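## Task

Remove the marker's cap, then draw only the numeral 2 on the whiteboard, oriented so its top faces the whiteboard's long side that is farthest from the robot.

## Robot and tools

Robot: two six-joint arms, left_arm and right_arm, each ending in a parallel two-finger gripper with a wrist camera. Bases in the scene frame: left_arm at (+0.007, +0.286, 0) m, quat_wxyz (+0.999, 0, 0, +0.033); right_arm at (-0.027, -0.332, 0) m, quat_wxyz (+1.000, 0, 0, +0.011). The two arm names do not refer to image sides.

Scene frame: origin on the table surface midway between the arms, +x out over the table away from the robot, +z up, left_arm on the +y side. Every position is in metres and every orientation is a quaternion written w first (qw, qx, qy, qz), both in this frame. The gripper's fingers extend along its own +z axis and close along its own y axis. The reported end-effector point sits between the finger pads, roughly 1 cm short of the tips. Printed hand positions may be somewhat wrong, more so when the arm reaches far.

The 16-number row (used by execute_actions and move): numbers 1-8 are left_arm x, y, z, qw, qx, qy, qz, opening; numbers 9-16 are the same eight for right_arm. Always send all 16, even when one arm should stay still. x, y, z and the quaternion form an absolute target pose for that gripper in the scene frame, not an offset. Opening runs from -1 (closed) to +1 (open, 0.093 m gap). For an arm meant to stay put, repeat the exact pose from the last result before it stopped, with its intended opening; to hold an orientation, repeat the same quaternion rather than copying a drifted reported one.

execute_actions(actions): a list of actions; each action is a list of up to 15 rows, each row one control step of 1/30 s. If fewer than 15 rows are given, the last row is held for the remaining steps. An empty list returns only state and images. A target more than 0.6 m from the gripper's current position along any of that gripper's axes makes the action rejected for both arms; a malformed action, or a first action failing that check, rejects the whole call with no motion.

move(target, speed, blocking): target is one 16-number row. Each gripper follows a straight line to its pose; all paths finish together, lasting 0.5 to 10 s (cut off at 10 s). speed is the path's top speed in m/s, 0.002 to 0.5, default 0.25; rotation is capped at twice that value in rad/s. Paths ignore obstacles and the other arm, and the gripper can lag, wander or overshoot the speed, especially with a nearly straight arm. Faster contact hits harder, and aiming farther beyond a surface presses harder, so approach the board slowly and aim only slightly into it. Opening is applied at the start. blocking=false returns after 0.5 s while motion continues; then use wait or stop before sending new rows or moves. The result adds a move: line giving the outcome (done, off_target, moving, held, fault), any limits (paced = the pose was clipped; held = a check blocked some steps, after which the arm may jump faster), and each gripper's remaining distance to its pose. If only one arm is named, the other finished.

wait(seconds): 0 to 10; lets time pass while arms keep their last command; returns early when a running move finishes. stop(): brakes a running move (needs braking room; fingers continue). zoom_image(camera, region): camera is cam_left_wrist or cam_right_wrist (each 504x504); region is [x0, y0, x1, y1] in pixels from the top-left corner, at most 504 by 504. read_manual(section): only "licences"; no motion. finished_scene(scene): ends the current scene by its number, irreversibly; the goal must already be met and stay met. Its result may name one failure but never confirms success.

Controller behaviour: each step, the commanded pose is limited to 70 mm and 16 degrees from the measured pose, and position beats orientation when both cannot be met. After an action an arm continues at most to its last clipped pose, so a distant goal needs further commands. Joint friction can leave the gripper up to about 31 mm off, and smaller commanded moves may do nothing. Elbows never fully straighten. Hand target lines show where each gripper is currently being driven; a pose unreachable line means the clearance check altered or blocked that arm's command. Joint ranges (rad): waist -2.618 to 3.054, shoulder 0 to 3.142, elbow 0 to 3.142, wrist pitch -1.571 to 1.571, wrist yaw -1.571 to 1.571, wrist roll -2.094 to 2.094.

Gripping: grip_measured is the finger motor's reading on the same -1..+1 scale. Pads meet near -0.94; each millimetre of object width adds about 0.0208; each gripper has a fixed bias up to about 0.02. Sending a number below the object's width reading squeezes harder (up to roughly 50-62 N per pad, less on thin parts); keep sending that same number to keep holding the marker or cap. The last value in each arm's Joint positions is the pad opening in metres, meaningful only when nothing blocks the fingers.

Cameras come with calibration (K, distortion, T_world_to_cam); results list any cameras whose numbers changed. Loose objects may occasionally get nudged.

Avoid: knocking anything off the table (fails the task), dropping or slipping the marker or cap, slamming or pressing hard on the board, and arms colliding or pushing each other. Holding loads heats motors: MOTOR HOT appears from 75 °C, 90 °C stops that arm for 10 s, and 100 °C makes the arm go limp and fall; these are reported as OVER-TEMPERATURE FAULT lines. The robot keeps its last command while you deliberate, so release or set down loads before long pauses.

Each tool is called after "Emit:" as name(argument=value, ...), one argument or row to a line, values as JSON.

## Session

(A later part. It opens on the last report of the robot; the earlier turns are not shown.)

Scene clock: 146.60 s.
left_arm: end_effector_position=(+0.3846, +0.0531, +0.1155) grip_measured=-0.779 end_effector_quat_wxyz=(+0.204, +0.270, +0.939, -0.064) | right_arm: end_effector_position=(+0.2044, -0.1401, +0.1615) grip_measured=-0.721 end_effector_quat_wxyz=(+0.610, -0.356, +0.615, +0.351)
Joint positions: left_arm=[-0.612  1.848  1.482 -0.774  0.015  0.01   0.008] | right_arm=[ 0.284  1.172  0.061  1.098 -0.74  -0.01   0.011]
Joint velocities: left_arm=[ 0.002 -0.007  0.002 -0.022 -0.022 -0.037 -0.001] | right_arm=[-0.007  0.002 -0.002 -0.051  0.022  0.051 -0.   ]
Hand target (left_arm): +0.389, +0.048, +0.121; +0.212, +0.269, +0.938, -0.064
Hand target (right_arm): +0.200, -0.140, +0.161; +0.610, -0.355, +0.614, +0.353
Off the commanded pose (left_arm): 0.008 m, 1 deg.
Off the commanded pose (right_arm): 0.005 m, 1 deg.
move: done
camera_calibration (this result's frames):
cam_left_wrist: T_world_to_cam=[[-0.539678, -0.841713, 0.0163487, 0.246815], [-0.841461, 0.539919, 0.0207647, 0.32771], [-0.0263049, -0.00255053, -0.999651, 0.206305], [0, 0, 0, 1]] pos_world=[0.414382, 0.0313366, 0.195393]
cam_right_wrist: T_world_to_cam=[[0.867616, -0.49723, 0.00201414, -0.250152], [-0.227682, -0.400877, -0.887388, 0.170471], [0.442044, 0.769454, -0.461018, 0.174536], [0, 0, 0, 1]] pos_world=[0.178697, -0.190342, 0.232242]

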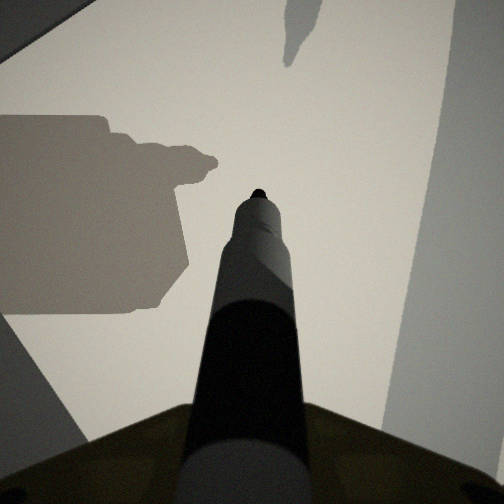

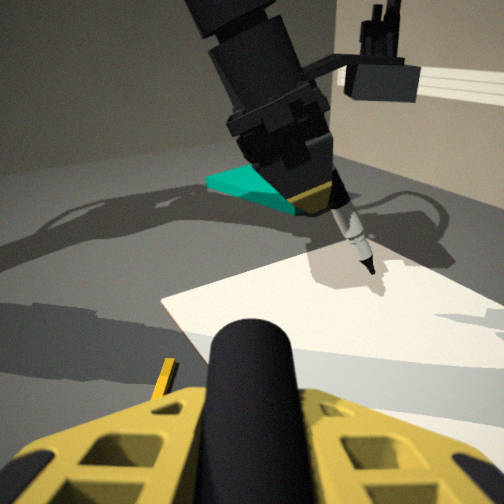

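Emit:
move(
  target=[0.39, 0.057, 0.095, 0.207, 0.277, 0.936, -0.061, -1, 0.2044, -0.1401, 0.1615, 0.61, -0.356, 0.615, 0.351, -1],
  speed=0.03,
)

Scene clock: 162.67 s.
left_arm: end_effector_position=(+0.3879, +0.0550, +0.1010) grip_measured=-0.779 end_effector_quat_wxyz=(+0.207, +0.276, +0.936, -0.061) | right_arm: end_effector_position=(+0.2045, -0.1402, +0.1613) grip_measured=-0.721 end_effector_quat_wxyz=(+0.610, -0.355, +0.615, +0.351)
Joint positions: left_arm=[-0.605  1.859  1.437 -0.712  0.014  0.031  0.008] | right_arm=[ 0.284  1.171  0.061  1.097 -0.739 -0.01   0.011]
Joint velocities: left_arm=[-0.002  0.022 -0.012 -0.051  0.051  0.007 -0.   ] | right_arm=[-0.012  0.007 -0.012 -0.007 -0.11  -0.037  0.   ]
Hand target (left_arm): +0.390, +0.057, +0.095; +0.207, +0.277, +0.936, -0.061
Hand target (right_arm): +0.204, -0.140, +0.162; +0.610, -0.356, +0.615, +0.351
Off the commanded pose (left_arm): 0.007 m, 0 deg.
Off the commanded pose (right_arm): 0.000 m, 0 deg.
move: done
camera_calibration (this result's frames):
cam_left_wrist: T_world_to_cam=[[-0.549413, -0.835524, 0.00667646, 0.254864], [-0.835387, 0.549446, 0.0154299, 0.32747], [-0.0165604, 0.00289995, -0.999859, 0.187877], [0, 0, 0, 1]] pos_world=[0.416701, 0.0324732, 0.181096]
cam_right_wrist: T_world_to_cam=[[0.867239, -0.497891, 0.0012465, -0.250156], [-0.228954, -0.401017, -0.886998, 0.170458], [0.442128, 0.768953, -0.461772, 0.17449], [0, 0, 0, 1]] pos_world=[0.178825, -0.190369, 0.232082]

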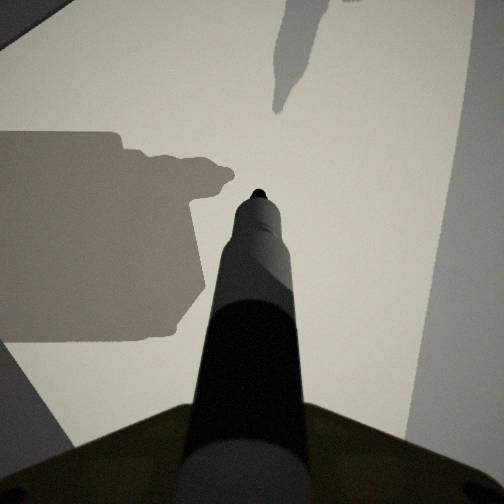

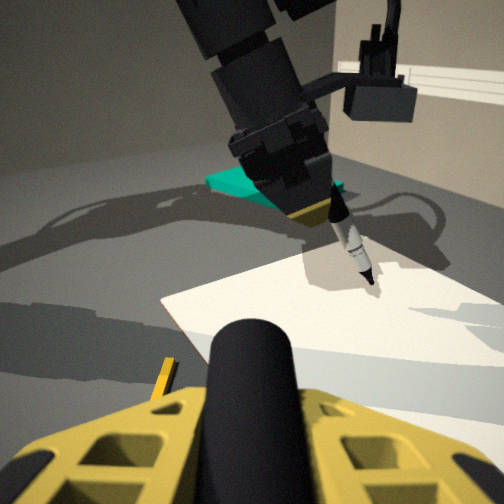

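Emit:
move(
  target=[0.39, 0.057, 0.073, 0.207, 0.277, 0.936, -0.061, -1, 0.2044, -0.1401, 0.1615, 0.61, -0.356, 0.615, 0.351, -1],
  speed=0.02,
)

Scene clock: 169.33 s.
left_arm: end_effector_position=(+0.3887, +0.0545, +0.0803) grip_measured=-0.779 end_effector_quat_wxyz=(+0.209, +0.276, +0.936, -0.062) | right_arm: end_effector_position=(+0.2045, -0.1402, +0.1613) grip_measured=-0.721 end_effector_quat_wxyz=(+0.610, -0.355, +0.615, +0.351)
Joint positions: left_arm=[-0.605  1.878  1.376 -0.63   0.014  0.031  0.008] | right_arm=[ 0.284  1.171  0.061  1.097 -0.739 -0.01   0.011]
Joint velocities: left_arm=[ 0.002 -0.017  0.002  0.066 -0.066 -0.125  0.   ] | right_arm=[-0.022 -0.002 -0.012 -0.081 -0.037 -0.037  0.   ]
Hand target (left_arm): +0.390, +0.057, +0.073; +0.207, +0.277, +0.936, -0.061
Hand target (right_arm): +0.204, -0.140, +0.161; +0.610, -0.356, +0.615, +0.351
Off the commanded pose (left_arm): 0.008 m, 0 deg.
Off the commanded pose (right_arm): 0.000 m, 0 deg.
move: done
camera_calibration (this result's frames):
cam_left_wrist: T_world_to_cam=[[-0.54972, -0.835325, 0.00638674, 0.255174], [-0.835234, 0.549755, 0.0123824, 0.328907], [-0.0138545, 0.00147242, -0.999903, 0.166179], [0, 0, 0, 1]] pos_world=[0.417291, 0.0320898, 0.160461]
cam_right_wrist: T_world_to_cam=[[0.867239, -0.497891, 0.0012465, -0.250156], [-0.228954, -0.401017, -0.886998, 0.170458], [0.442128, 0.768953, -0.461772, 0.17449], [0, 0, 0, 1]] pos_world=[0.178825, -0.190369, 0.232082]

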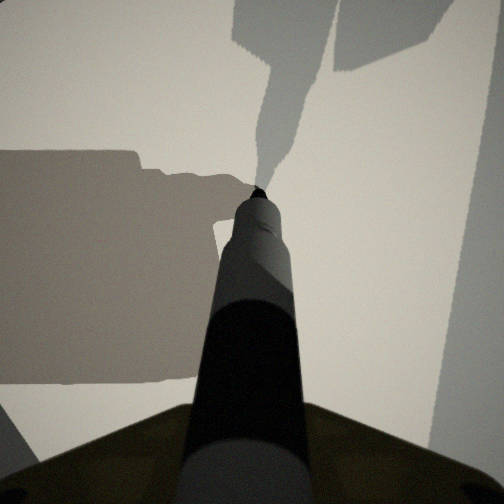

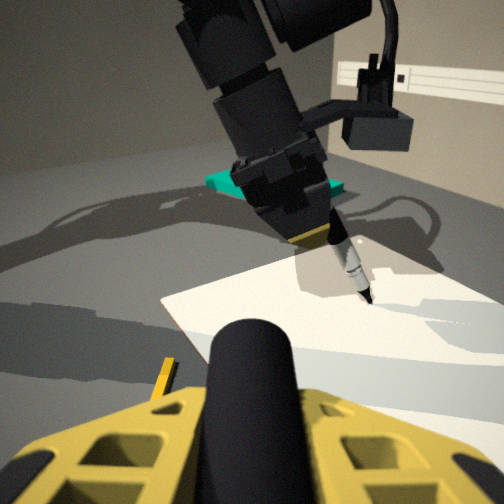

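Emit:
execute_actions(
  actions=[
    [[0.39,0.057,0.068,0.207,0.277,0.936,-0.061,-1,0.204,-0.14,0.161,0.61,-0.356,0.615,0.351,-1]],
    [[0.3917,0.0562,0.068,0.207,0.277,0.936,-0.061,-1,0.204,-0.14,0.161,0.61,-0.356,0.615,0.351,-1],[0.3934,0.0554,0.068,0.207,0.277,0.936,-0.061,-1,0.204,-0.14,0.161,0.61,-0.356,0.615,0.351,-1],[0.3951,0.0546,0.068,0.207,0.277,0.936,-0.061,-1,0.204,-0.14,0.161,0.61,-0.356,0.615,0.351,-1],[0.3968,0.0538,0.068,0.207,0.277,0.936,-0.061,-1,0.204,-0.14,0.161,0.61,-0.356,0.615,0.351,-1],[0.3985,0.053,0.068,0.207,0.277,0.936,-0.061,-1,0.204,-0.14,0.161,0.61,-0.356,0.615,0.351,-1],[0.4002,0.0522,0.068,0.207,0.277,0.936,-0.061,-1,0.204,-0.14,0.161,0.61,-0.356,0.615,0.351,-1],[0.4019,0.0514,0.068,0.207,0.277,0.936,-0.061,-1,0.204,-0.14,0.161,0.61,-0.356,0.615,0.351,-1],[0.4036,0.0506,0.068,0.207,0.277,0.936,-0.061,-1,0.204,-0.14,0.161,0.61,-0.356,0.615,0.351,-1],[0.4053,0.0498,0.068,0.207,0.277,0.936,-0.061,-1,0.204,-0.14,0.161,0.61,-0.356,0.615,0.351,-1],[0.407,0.049,0.068,0.207,0.277,0.936,-0.061,-1,0.204,-0.14,0.161,0.61,-0.356,0.615,0.351,-1]],
    [[0.4081,0.0473,0.068,0.207,0.277,0.936,-0.061,-1,0.204,-0.14,0.161,0.61,-0.356,0.615,0.351,-1],[0.4092,0.0456,0.068,0.207,0.277,0.936,-0.061,-1,0.204,-0.14,0.161,0.61,-0.356,0.615,0.351,-1],[0.4103,0.0439,0.068,0.207,0.277,0.936,-0.061,-1,0.204,-0.14,0.161,0.61,-0.356,0.615,0.351,-1],[0.4114,0.0422,0.068,0.207,0.277,0.936,-0.061,-1,0.204,-0.14,0.161,0.61,-0.356,0.615,0.351,-1],[0.4125,0.0405,0.068,0.207,0.277,0.936,-0.061,-1,0.204,-0.14,0.161,0.61,-0.356,0.615,0.351,-1],[0.4136,0.0388,0.068,0.207,0.277,0.936,-0.061,-1,0.204,-0.14,0.161,0.61,-0.356,0.615,0.351,-1],[0.4147,0.0371,0.068,0.207,0.277,0.936,-0.061,-1,0.204,-0.14,0.161,0.61,-0.356,0.615,0.351,-1],[0.4158,0.0354,0.068,0.207,0.277,0.936,-0.061,-1,0.204,-0.14,0.161,0.61,-0.356,0.615,0.351,-1],[0.4169,0.0337,0.068,0.207,0.277,0.936,-0.061,-1,0.204,-0.14,0.161,0.61,-0.356,0.615,0.351,-1],[0.418,0.032,0.068,0.207,0.277,0.936,-0.061,-1,0.204,-0.14,0.161,0.61,-0.356,0.615,0.351,-1]],
    [[0.4182,0.03,0.068,0.207,0.277,0.936,-0.061,-1,0.204,-0.14,0.161,0.61,-0.356,0.615,0.351,-1],[0.4184,0.028,0.068,0.207,0.277,0.936,-0.061,-1,0.204,-0.14,0.161,0.61,-0.356,0.615,0.351,-1],[0.4186,0.026,0.068,0.207,0.277,0.936,-0.061,-1,0.204,-0.14,0.161,0.61,-0.356,0.615,0.351,-1],[0.4188,0.024,0.068,0.207,0.277,0.936,-0.061,-1,0.204,-0.14,0.161,0.61,-0.356,0.615,0.351,-1],[0.419,0.022,0.068,0.207,0.277,0.936,-0.061,-1,0.204,-0.14,0.161,0.61,-0.356,0.615,0.351,-1],[0.4192,0.02,0.068,0.207,0.277,0.936,-0.061,-1,0.204,-0.14,0.161,0.61,-0.356,0.615,0.351,-1],[0.4194,0.018,0.068,0.207,0.277,0.936,-0.061,-1,0.204,-0.14,0.161,0.61,-0.356,0.615,0.351,-1],[0.4196,0.016,0.068,0.207,0.277,0.936,-0.061,-1,0.204,-0.14,0.161,0.61,-0.356,0.615,0.351,-1],[0.4198,0.014,0.068,0.207,0.277,0.936,-0.061,-1,0.204,-0.14,0.161,0.61,-0.356,0.615,0.351,-1],[0.42,0.012,0.068,0.207,0.277,0.936,-0.061,-1,0.204,-0.14,0.161,0.61,-0.356,0.615,0.351,-1]],
    [[0.4193,0.01,0.068,0.207,0.277,0.936,-0.061,-1,0.204,-0.14,0.161,0.61,-0.356,0.615,0.351,-1],[0.4186,0.008,0.068,0.207,0.277,0.936,-0.061,-1,0.204,-0.14,0.161,0.61,-0.356,0.615,0.351,-1],[0.4179,0.006,0.068,0.207,0.277,0.936,-0.061,-1,0.204,-0.14,0.161,0.61,-0.356,0.615,0.351,-1],[0.4172,0.004,0.068,0.207,0.277,0.936,-0.061,-1,0.204,-0.14,0.161,0.61,-0.356,0.615,0.351,-1],[0.4165,0.002,0.068,0.207,0.277,0.936,-0.061,-1,0.204,-0.14,0.161,0.61,-0.356,0.615,0.351,-1],[0.4158,0.0,0.068,0.207,0.277,0.936,-0.061,-1,0.204,-0.14,0.161,0.61,-0.356,0.615,0.351,-1],[0.4151,-0.002,0.068,0.207,0.277,0.936,-0.061,-1,0.204,-0.14,0.161,0.61,-0.356,0.615,0.351,-1],[0.4144,-0.004,0.068,0.207,0.277,0.936,-0.061,-1,0.204,-0.14,0.161,0.61,-0.356,0.615,0.351,-1],[0.4137,-0.006,0.068,0.207,0.277,0.936,-0.061,-1,0.204,-0.14,0.161,0.61,-0.356,0.615,0.351,-1],[0.413,-0.008,0.068,0.207,0.277,0.936,-0.061,-1,0.204,-0.14,0.161,0.61,-0.356,0.615,0.351,-1]],
    [[0.4114,-0.0093,0.068,0.207,0.277,0.936,-0.061,-1,0.204,-0.14,0.161,0.61,-0.356,0.615,0.351,-1],[0.4098,-0.0106,0.068,0.207,0.277,0.936,-0.061,-1,0.204,-0.14,0.161,0.61,-0.356,0.615,0.351,-1],[0.4082,-0.0119,0.068,0.207,0.277,0.936,-0.061,-1,0.204,-0.14,0.161,0.61,-0.356,0.615,0.351,-1],[0.4066,-0.0132,0.068,0.207,0.277,0.936,-0.061,-1,0.204,-0.14,0.161,0.61,-0.356,0.615,0.351,-1],[0.405,-0.0145,0.068,0.207,0.277,0.936,-0.061,-1,0.204,-0.14,0.161,0.61,-0.356,0.615,0.351,-1],[0.4034,-0.0158,0.068,0.207,0.277,0.936,-0.061,-1,0.204,-0.14,0.161,0.61,-0.356,0.615,0.351,-1],[0.4018,-0.0171,0.068,0.207,0.277,0.936,-0.061,-1,0.204,-0.14,0.161,0.61,-0.356,0.615,0.351,-1],[0.4002,-0.0184,0.068,0.207,0.277,0.936,-0.061,-1,0.204,-0.14,0.161,0.61,-0.356,0.615,0.351,-1],[0.3986,-0.0197,0.068,0.207,0.277,0.936,-0.061,-1,0.204,-0.14,0.161,0.61,-0.356,0.615,0.351,-1],[0.397,-0.021,0.068,0.207,0.277,0.936,-0.061,-1,0.204,-0.14,0.161,0.61,-0.356,0.615,0.351,-1]],
    [[0.395,-0.0212,0.068,0.207,0.277,0.936,-0.061,-1,0.204,-0.14,0.161,0.61,-0.356,0.615,0.351,-1],[0.393,-0.0214,0.068,0.207,0.277,0.936,-0.061,-1,0.204,-0.14,0.161,0.61,-0.356,0.615,0.351,-1],[0.391,-0.0216,0.068,0.207,0.277,0.936,-0.061,-1,0.204,-0.14,0.161,0.61,-0.356,0.615,0.351,-1],[0.389,-0.0218,0.068,0.207,0.277,0.936,-0.061,-1,0.204,-0.14,0.161,0.61,-0.356,0.615,0.351,-1],[0.387,-0.022,0.068,0.207,0.277,0.936,-0.061,-1,0.204,-0.14,0.161,0.61,-0.356,0.615,0.351,-1],[0.385,-0.0222,0.068,0.207,0.277,0.936,-0.061,-1,0.204,-0.14,0.161,0.61,-0.356,0.615,0.351,-1],[0.383,-0.0224,0.068,0.207,0.277,0.936,-0.061,-1,0.204,-0.14,0.161,0.61,-0.356,0.615,0.351,-1],[0.381,-0.0226,0.068,0.207,0.277,0.936,-0.061,-1,0.204,-0.14,0.161,0.61,-0.356,0.615,0.351,-1],[0.379,-0.0228,0.068,0.207,0.277,0.936,-0.061,-1,0.204,-0.14,0.161,0.61,-0.356,0.615,0.351,-1],[0.377,-0.023,0.068,0.207,0.277,0.936,-0.061,-1,0.204,-0.14,0.161,0.61,-0.356,0.615,0.351,-1]],
    [[0.3748,-0.022,0.068,0.207,0.277,0.936,-0.061,-1,0.204,-0.14,0.161,0.61,-0.356,0.615,0.351,-1],[0.3726,-0.021,0.068,0.207,0.277,0.936,-0.061,-1,0.204,-0.14,0.161,0.61,-0.356,0.615,0.351,-1],[0.3704,-0.02,0.068,0.207,0.277,0.936,-0.061,-1,0.204,-0.14,0.161,0.61,-0.356,0.615,0.351,-1],[0.3682,-0.019,0.068,0.207,0.277,0.936,-0.061,-1,0.204,-0.14,0.161,0.61,-0.356,0.615,0.351,-1],[0.366,-0.018,0.068,0.207,0.277,0.936,-0.061,-1,0.204,-0.14,0.161,0.61,-0.356,0.615,0.351,-1],[0.3638,-0.017,0.068,0.207,0.277,0.936,-0.061,-1,0.204,-0.14,0.161,0.61,-0.356,0.615,0.351,-1],[0.3616,-0.016,0.068,0.207,0.277,0.936,-0.061,-1,0.204,-0.14,0.161,0.61,-0.356,0.615,0.351,-1],[0.3594,-0.015,0.068,0.207,0.277,0.936,-0.061,-1,0.204,-0.14,0.161,0.61,-0.356,0.615,0.351,-1],[0.3572,-0.014,0.068,0.207,0.277,0.936,-0.061,-1,0.204,-0.14,0.161,0.61,-0.356,0.615,0.351,-1],[0.355,-0.013,0.068,0.207,0.277,0.936,-0.061,-1,0.204,-0.14,0.161,0.61,-0.356,0.615,0.351,-1]],
  ],
)

Scene clock: 223.10 s.
left_arm: end_effector_position=(+0.3647, -0.0170, +0.0729) grip_measured=-0.779 end_effector_quat_wxyz=(+0.218, +0.277, +0.933, -0.066) | right_arm: end_effector_position=(+0.2045, -0.1402, +0.1613) grip_measured=-0.721 end_effector_quat_wxyz=(+0.610, -0.355, +0.615, +0.351)
Joint positions: left_arm=[-0.791  1.956  1.443 -0.602 -0.064 -0.134  0.008] | right_arm=[ 0.284  1.171  0.061  1.097 -0.739 -0.01   0.011]
Joint velocities: left_arm=[ 0.007 -0.007 -0.002 -0.081  0.037 -0.051 -0.001] | right_arm=[-0.012 -0.017 -0.017 -0.007  0.007  0.007 -0.001]
Hand target (left_arm): +0.355, -0.013, +0.068; +0.207, +0.277, +0.936, -0.061
Hand target (right_arm): +0.204, -0.140, +0.161; +0.610, -0.356, +0.615, +0.351
Off the commanded pose (left_arm): 0.012 m, 1 deg.
Off the commanded pose (right_arm): 0.001 m, 0 deg.
camera_calibration (this result's frames):
cam_left_wrist: T_world_to_cam=[[-0.552608, -0.833401, 0.00817561, 0.183221], [-0.833436, 0.552546, -0.00877092, 0.349175], [0.00279229, -0.0116607, -0.999928, 0.152281], [0, 0, 0, 1]] pos_world=[0.391839, -0.0384627, 0.153835]
cam_right_wrist: T_world_to_cam=[[0.867239, -0.497891, 0.0012465, -0.250156], [-0.228954, -0.401017, -0.886998, 0.170458], [0.442128, 0.768953, -0.461772, 0.17449], [0, 0, 0, 1]] pos_world=[0.178825, -0.190369, 0.232082]

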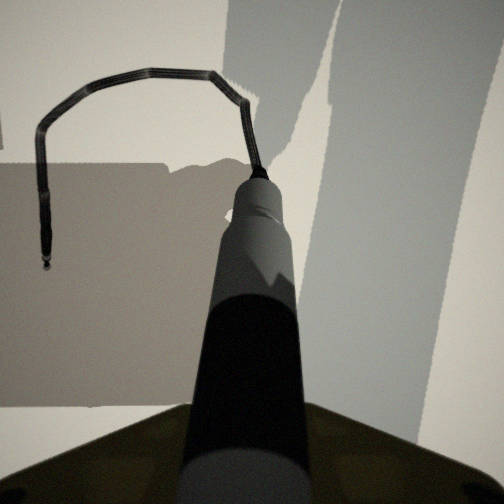

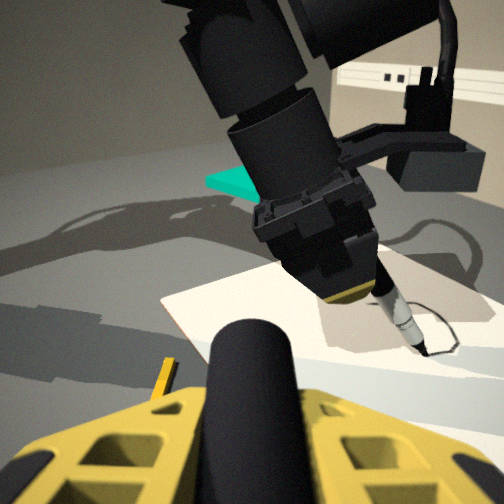

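Emit:
move(
  target=[0.283,0.066,0.066,0.207,0.277,0.936,-0.061,-1,0.204,-0.14,0.161,0.61,-0.356,0.615,0.351,-1],
  speed=0.03,
)

Emit:
move(
  target=[0.285,-0.038,0.064,0.207,0.277,0.936,-0.061,-1,0.204,-0.14,0.161,0.61,-0.356,0.615,0.351,-1],
  speed=0.03,
)

Emit:
move(
  target=[0.29,0.0,0.22,0.207,0.277,0.936,-0.061,-1,0.204,-0.14,0.161,0.61,-0.356,0.615,0.351,-1],
  speed=0.1,
)

Scene clock: 234.00 s.
left_arm: end_effector_position=(+0.2915, +0.0581, +0.0721) grip_measured=-0.779 end_effector_quat_wxyz=(+0.221, +0.275, +0.934, -0.064) | right_arm: end_effector_position=(+0.2045, -0.1402, +0.1613) grip_measured=-0.721 end_effector_quat_wxyz=(+0.610, -0.355, +0.615, +0.351)
Joint positions: left_arm=[-0.768  1.573  0.975 -0.512 -0.06  -0.117  0.008] | right_arm=[ 0.284  1.171  0.061  1.097 -0.739 -0.01   0.011]
Joint velocities: left_arm=[ 0.002 -0.017 -0.002  0.066  0.051 -0.022 -0.001] | right_arm=[-0.002  0.002  0.007  0.007  0.037  0.007 -0.   ]
Hand target (left_arm): +0.284, +0.066, +0.067; +0.207, +0.277, +0.936, -0.061
Hand target (right_arm): +0.204, -0.140, +0.161; +0.610, -0.356, +0.615, +0.351
Off the commanded pose (left_arm): 0.013 m, 2 deg.
Off the commanded pose (right_arm): 0.001 m, 0 deg.
move: off_target (left_arm)
camera_calibration (this result's frames):
cam_left_wrist: T_world_to_cam=[[-0.54805, -0.83643, 0.00514817, 0.204438], [-0.836412, 0.547962, -0.0123324, 0.248026], [0.00749417, -0.0110648, -0.999911, 0.151124], [0, 0, 0, 1]] pos_world=[0.318361, 0.036761, 0.153116]
cam_right_wrist: T_world_to_cam=[[0.867239, -0.497891, 0.0012465, -0.250156], [-0.228954, -0.401017, -0.886998, 0.170458], [0.442128, 0.768953, -0.461772, 0.17449], [0, 0, 0, 1]] pos_world=[0.178825, -0.190369, 0.232082]

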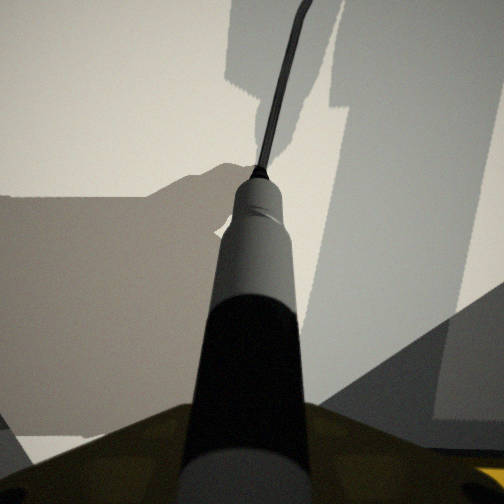

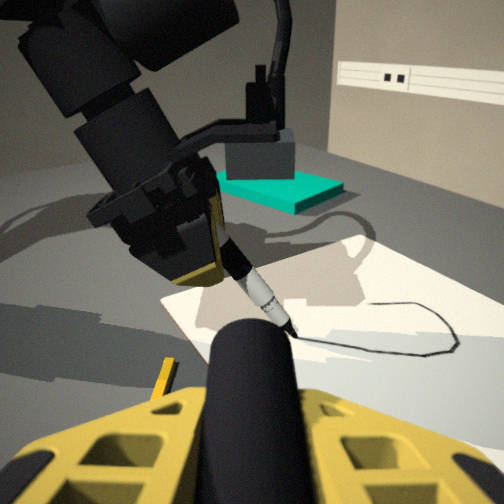

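Scene clock: 237.50 s.
left_arm: end_effector_position=(+0.2896, -0.0364, +0.0713) grip_measured=-0.779 end_effector_quat_wxyz=(+0.225, +0.272, +0.933, -0.066) | right_arm: end_effector_position=(+0.2045, -0.1402, +0.1613) grip_measured=-0.721 end_effector_quat_wxyz=(+0.610, -0.355, +0.615, +0.351)
Joint positions: left_arm=[-0.977  1.819  1.249 -0.551 -0.154 -0.308  0.008] | right_arm=[ 0.284  1.171  0.061  1.097 -0.739 -0.01   0.011]
Joint velocities: left_arm=[ 0.002 -0.002  0.002  0.007  0.037 -0.007  0.   ] | right_arm=[ 0.002 -0.007 -0.012 -0.007  0.007 -0.051  0.   ]
Hand target (left_arm): +0.283, -0.038, +0.063; +0.207, +0.277, +0.936, -0.060
Hand target (right_arm): +0.204, -0.140, +0.161; +0.610, -0.356, +0.615, +0.351
Off the commanded pose (left_arm): 0.009 m, 2 deg.
Off the commanded pose (right_arm): 0.001 m, 0 deg.
move: done
camera_calibration (this result's frames):
cam_left_wrist: T_world_to_cam=[[-0.54495, -0.838442, 0.00661075, 0.123319], [-0.838332, 0.544702, -0.0223623, 0.299382], [0.0151486, -0.0177284, -0.999728, 0.146869], [0, 0, 0, 1]] pos_world=[0.315959, -0.0570745, 0.152708]
cam_right_wrist: T_world_to_cam=[[0.867239, -0.497891, 0.0012465, -0.250156], [-0.228954, -0.401017, -0.886998, 0.170458], [0.442128, 0.768953, -0.461772, 0.17449], [0, 0, 0, 1]] pos_world=[0.178825, -0.190369, 0.232082]

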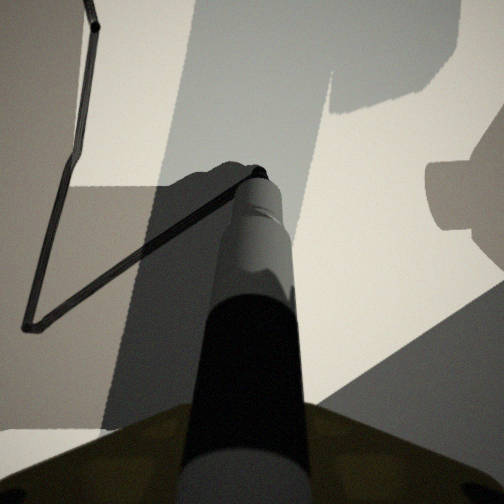

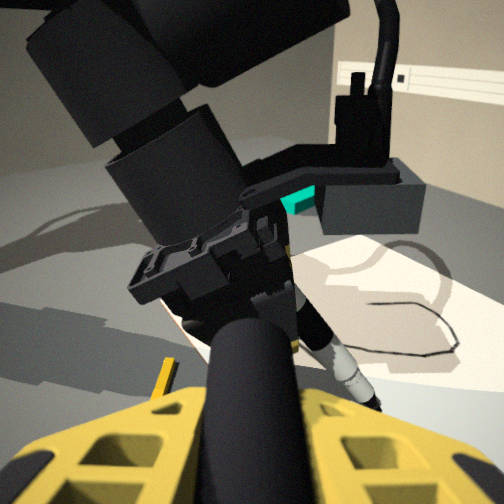

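Scene clock: 239.63 s.
left_arm: end_effector_position=(+0.2871, +0.0010, +0.2076) grip_measured=-0.779 end_effector_quat_wxyz=(+0.194, +0.278, +0.939, -0.051) | right_arm: end_effector_position=(+0.2045, -0.1402, +0.1613) grip_measured=-0.721 end_effector_quat_wxyz=(+0.610, -0.355, +0.615, +0.351)
Joint positions: left_arm=[-0.909  1.731  1.718 -1.17  -0.117 -0.245  0.008] | right_arm=[ 0.284  1.171  0.061  1.097 -0.739 -0.01   0.011]
Joint velocities: left_arm=[ 0.002  0.007 -0.002 -0.037  0.066  0.037 -0.001] | right_arm=[ 0.017 -0.017  0.012  0.022  0.037 -0.022  0.001]
Hand target (left_arm): +0.290, +0.001, +0.220; +0.207, +0.277, +0.936, -0.061
Hand target (right_arm): +0.204, -0.140, +0.161; +0.610, -0.356, +0.615, +0.351
Off the commanded pose (left_arm): 0.013 m, 2 deg.
Off the commanded pose (right_arm): 0.001 m, 0 deg.
move: off_target (left_arm)
camera_calibration (this result's frames):
cam_left_wrist: T_world_to_cam=[[-0.548131, -0.836372, -0.00589129, 0.155844], [-0.835605, 0.547296, 0.0472297, 0.264717], [-0.0362773, 0.0308108, -0.998867, 0.298339], [0, 0, 0, 1]] pos_world=[0.317445, -0.023727, 0.286417]
cam_right_wrist: T_world_to_cam=[[0.867239, -0.497891, 0.0012465, -0.250156], [-0.228954, -0.401017, -0.886998, 0.170458], [0.442128, 0.768953, -0.461772, 0.17449], [0, 0, 0, 1]] pos_world=[0.178825, -0.190369, 0.232082]

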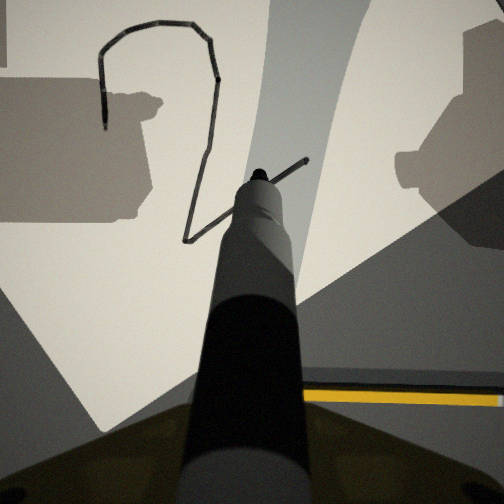

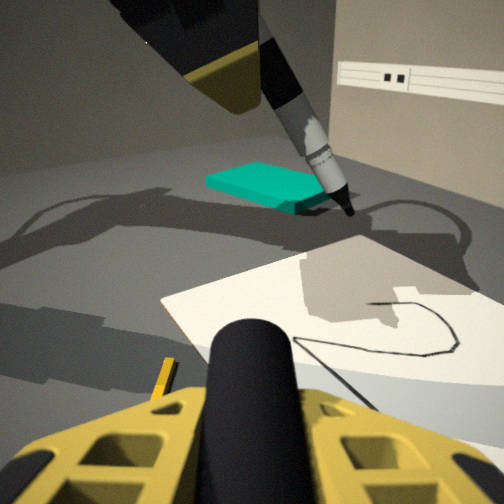

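A clean 2.

Emit:
finished_scene(
  scene=2,
)

The scene is finished.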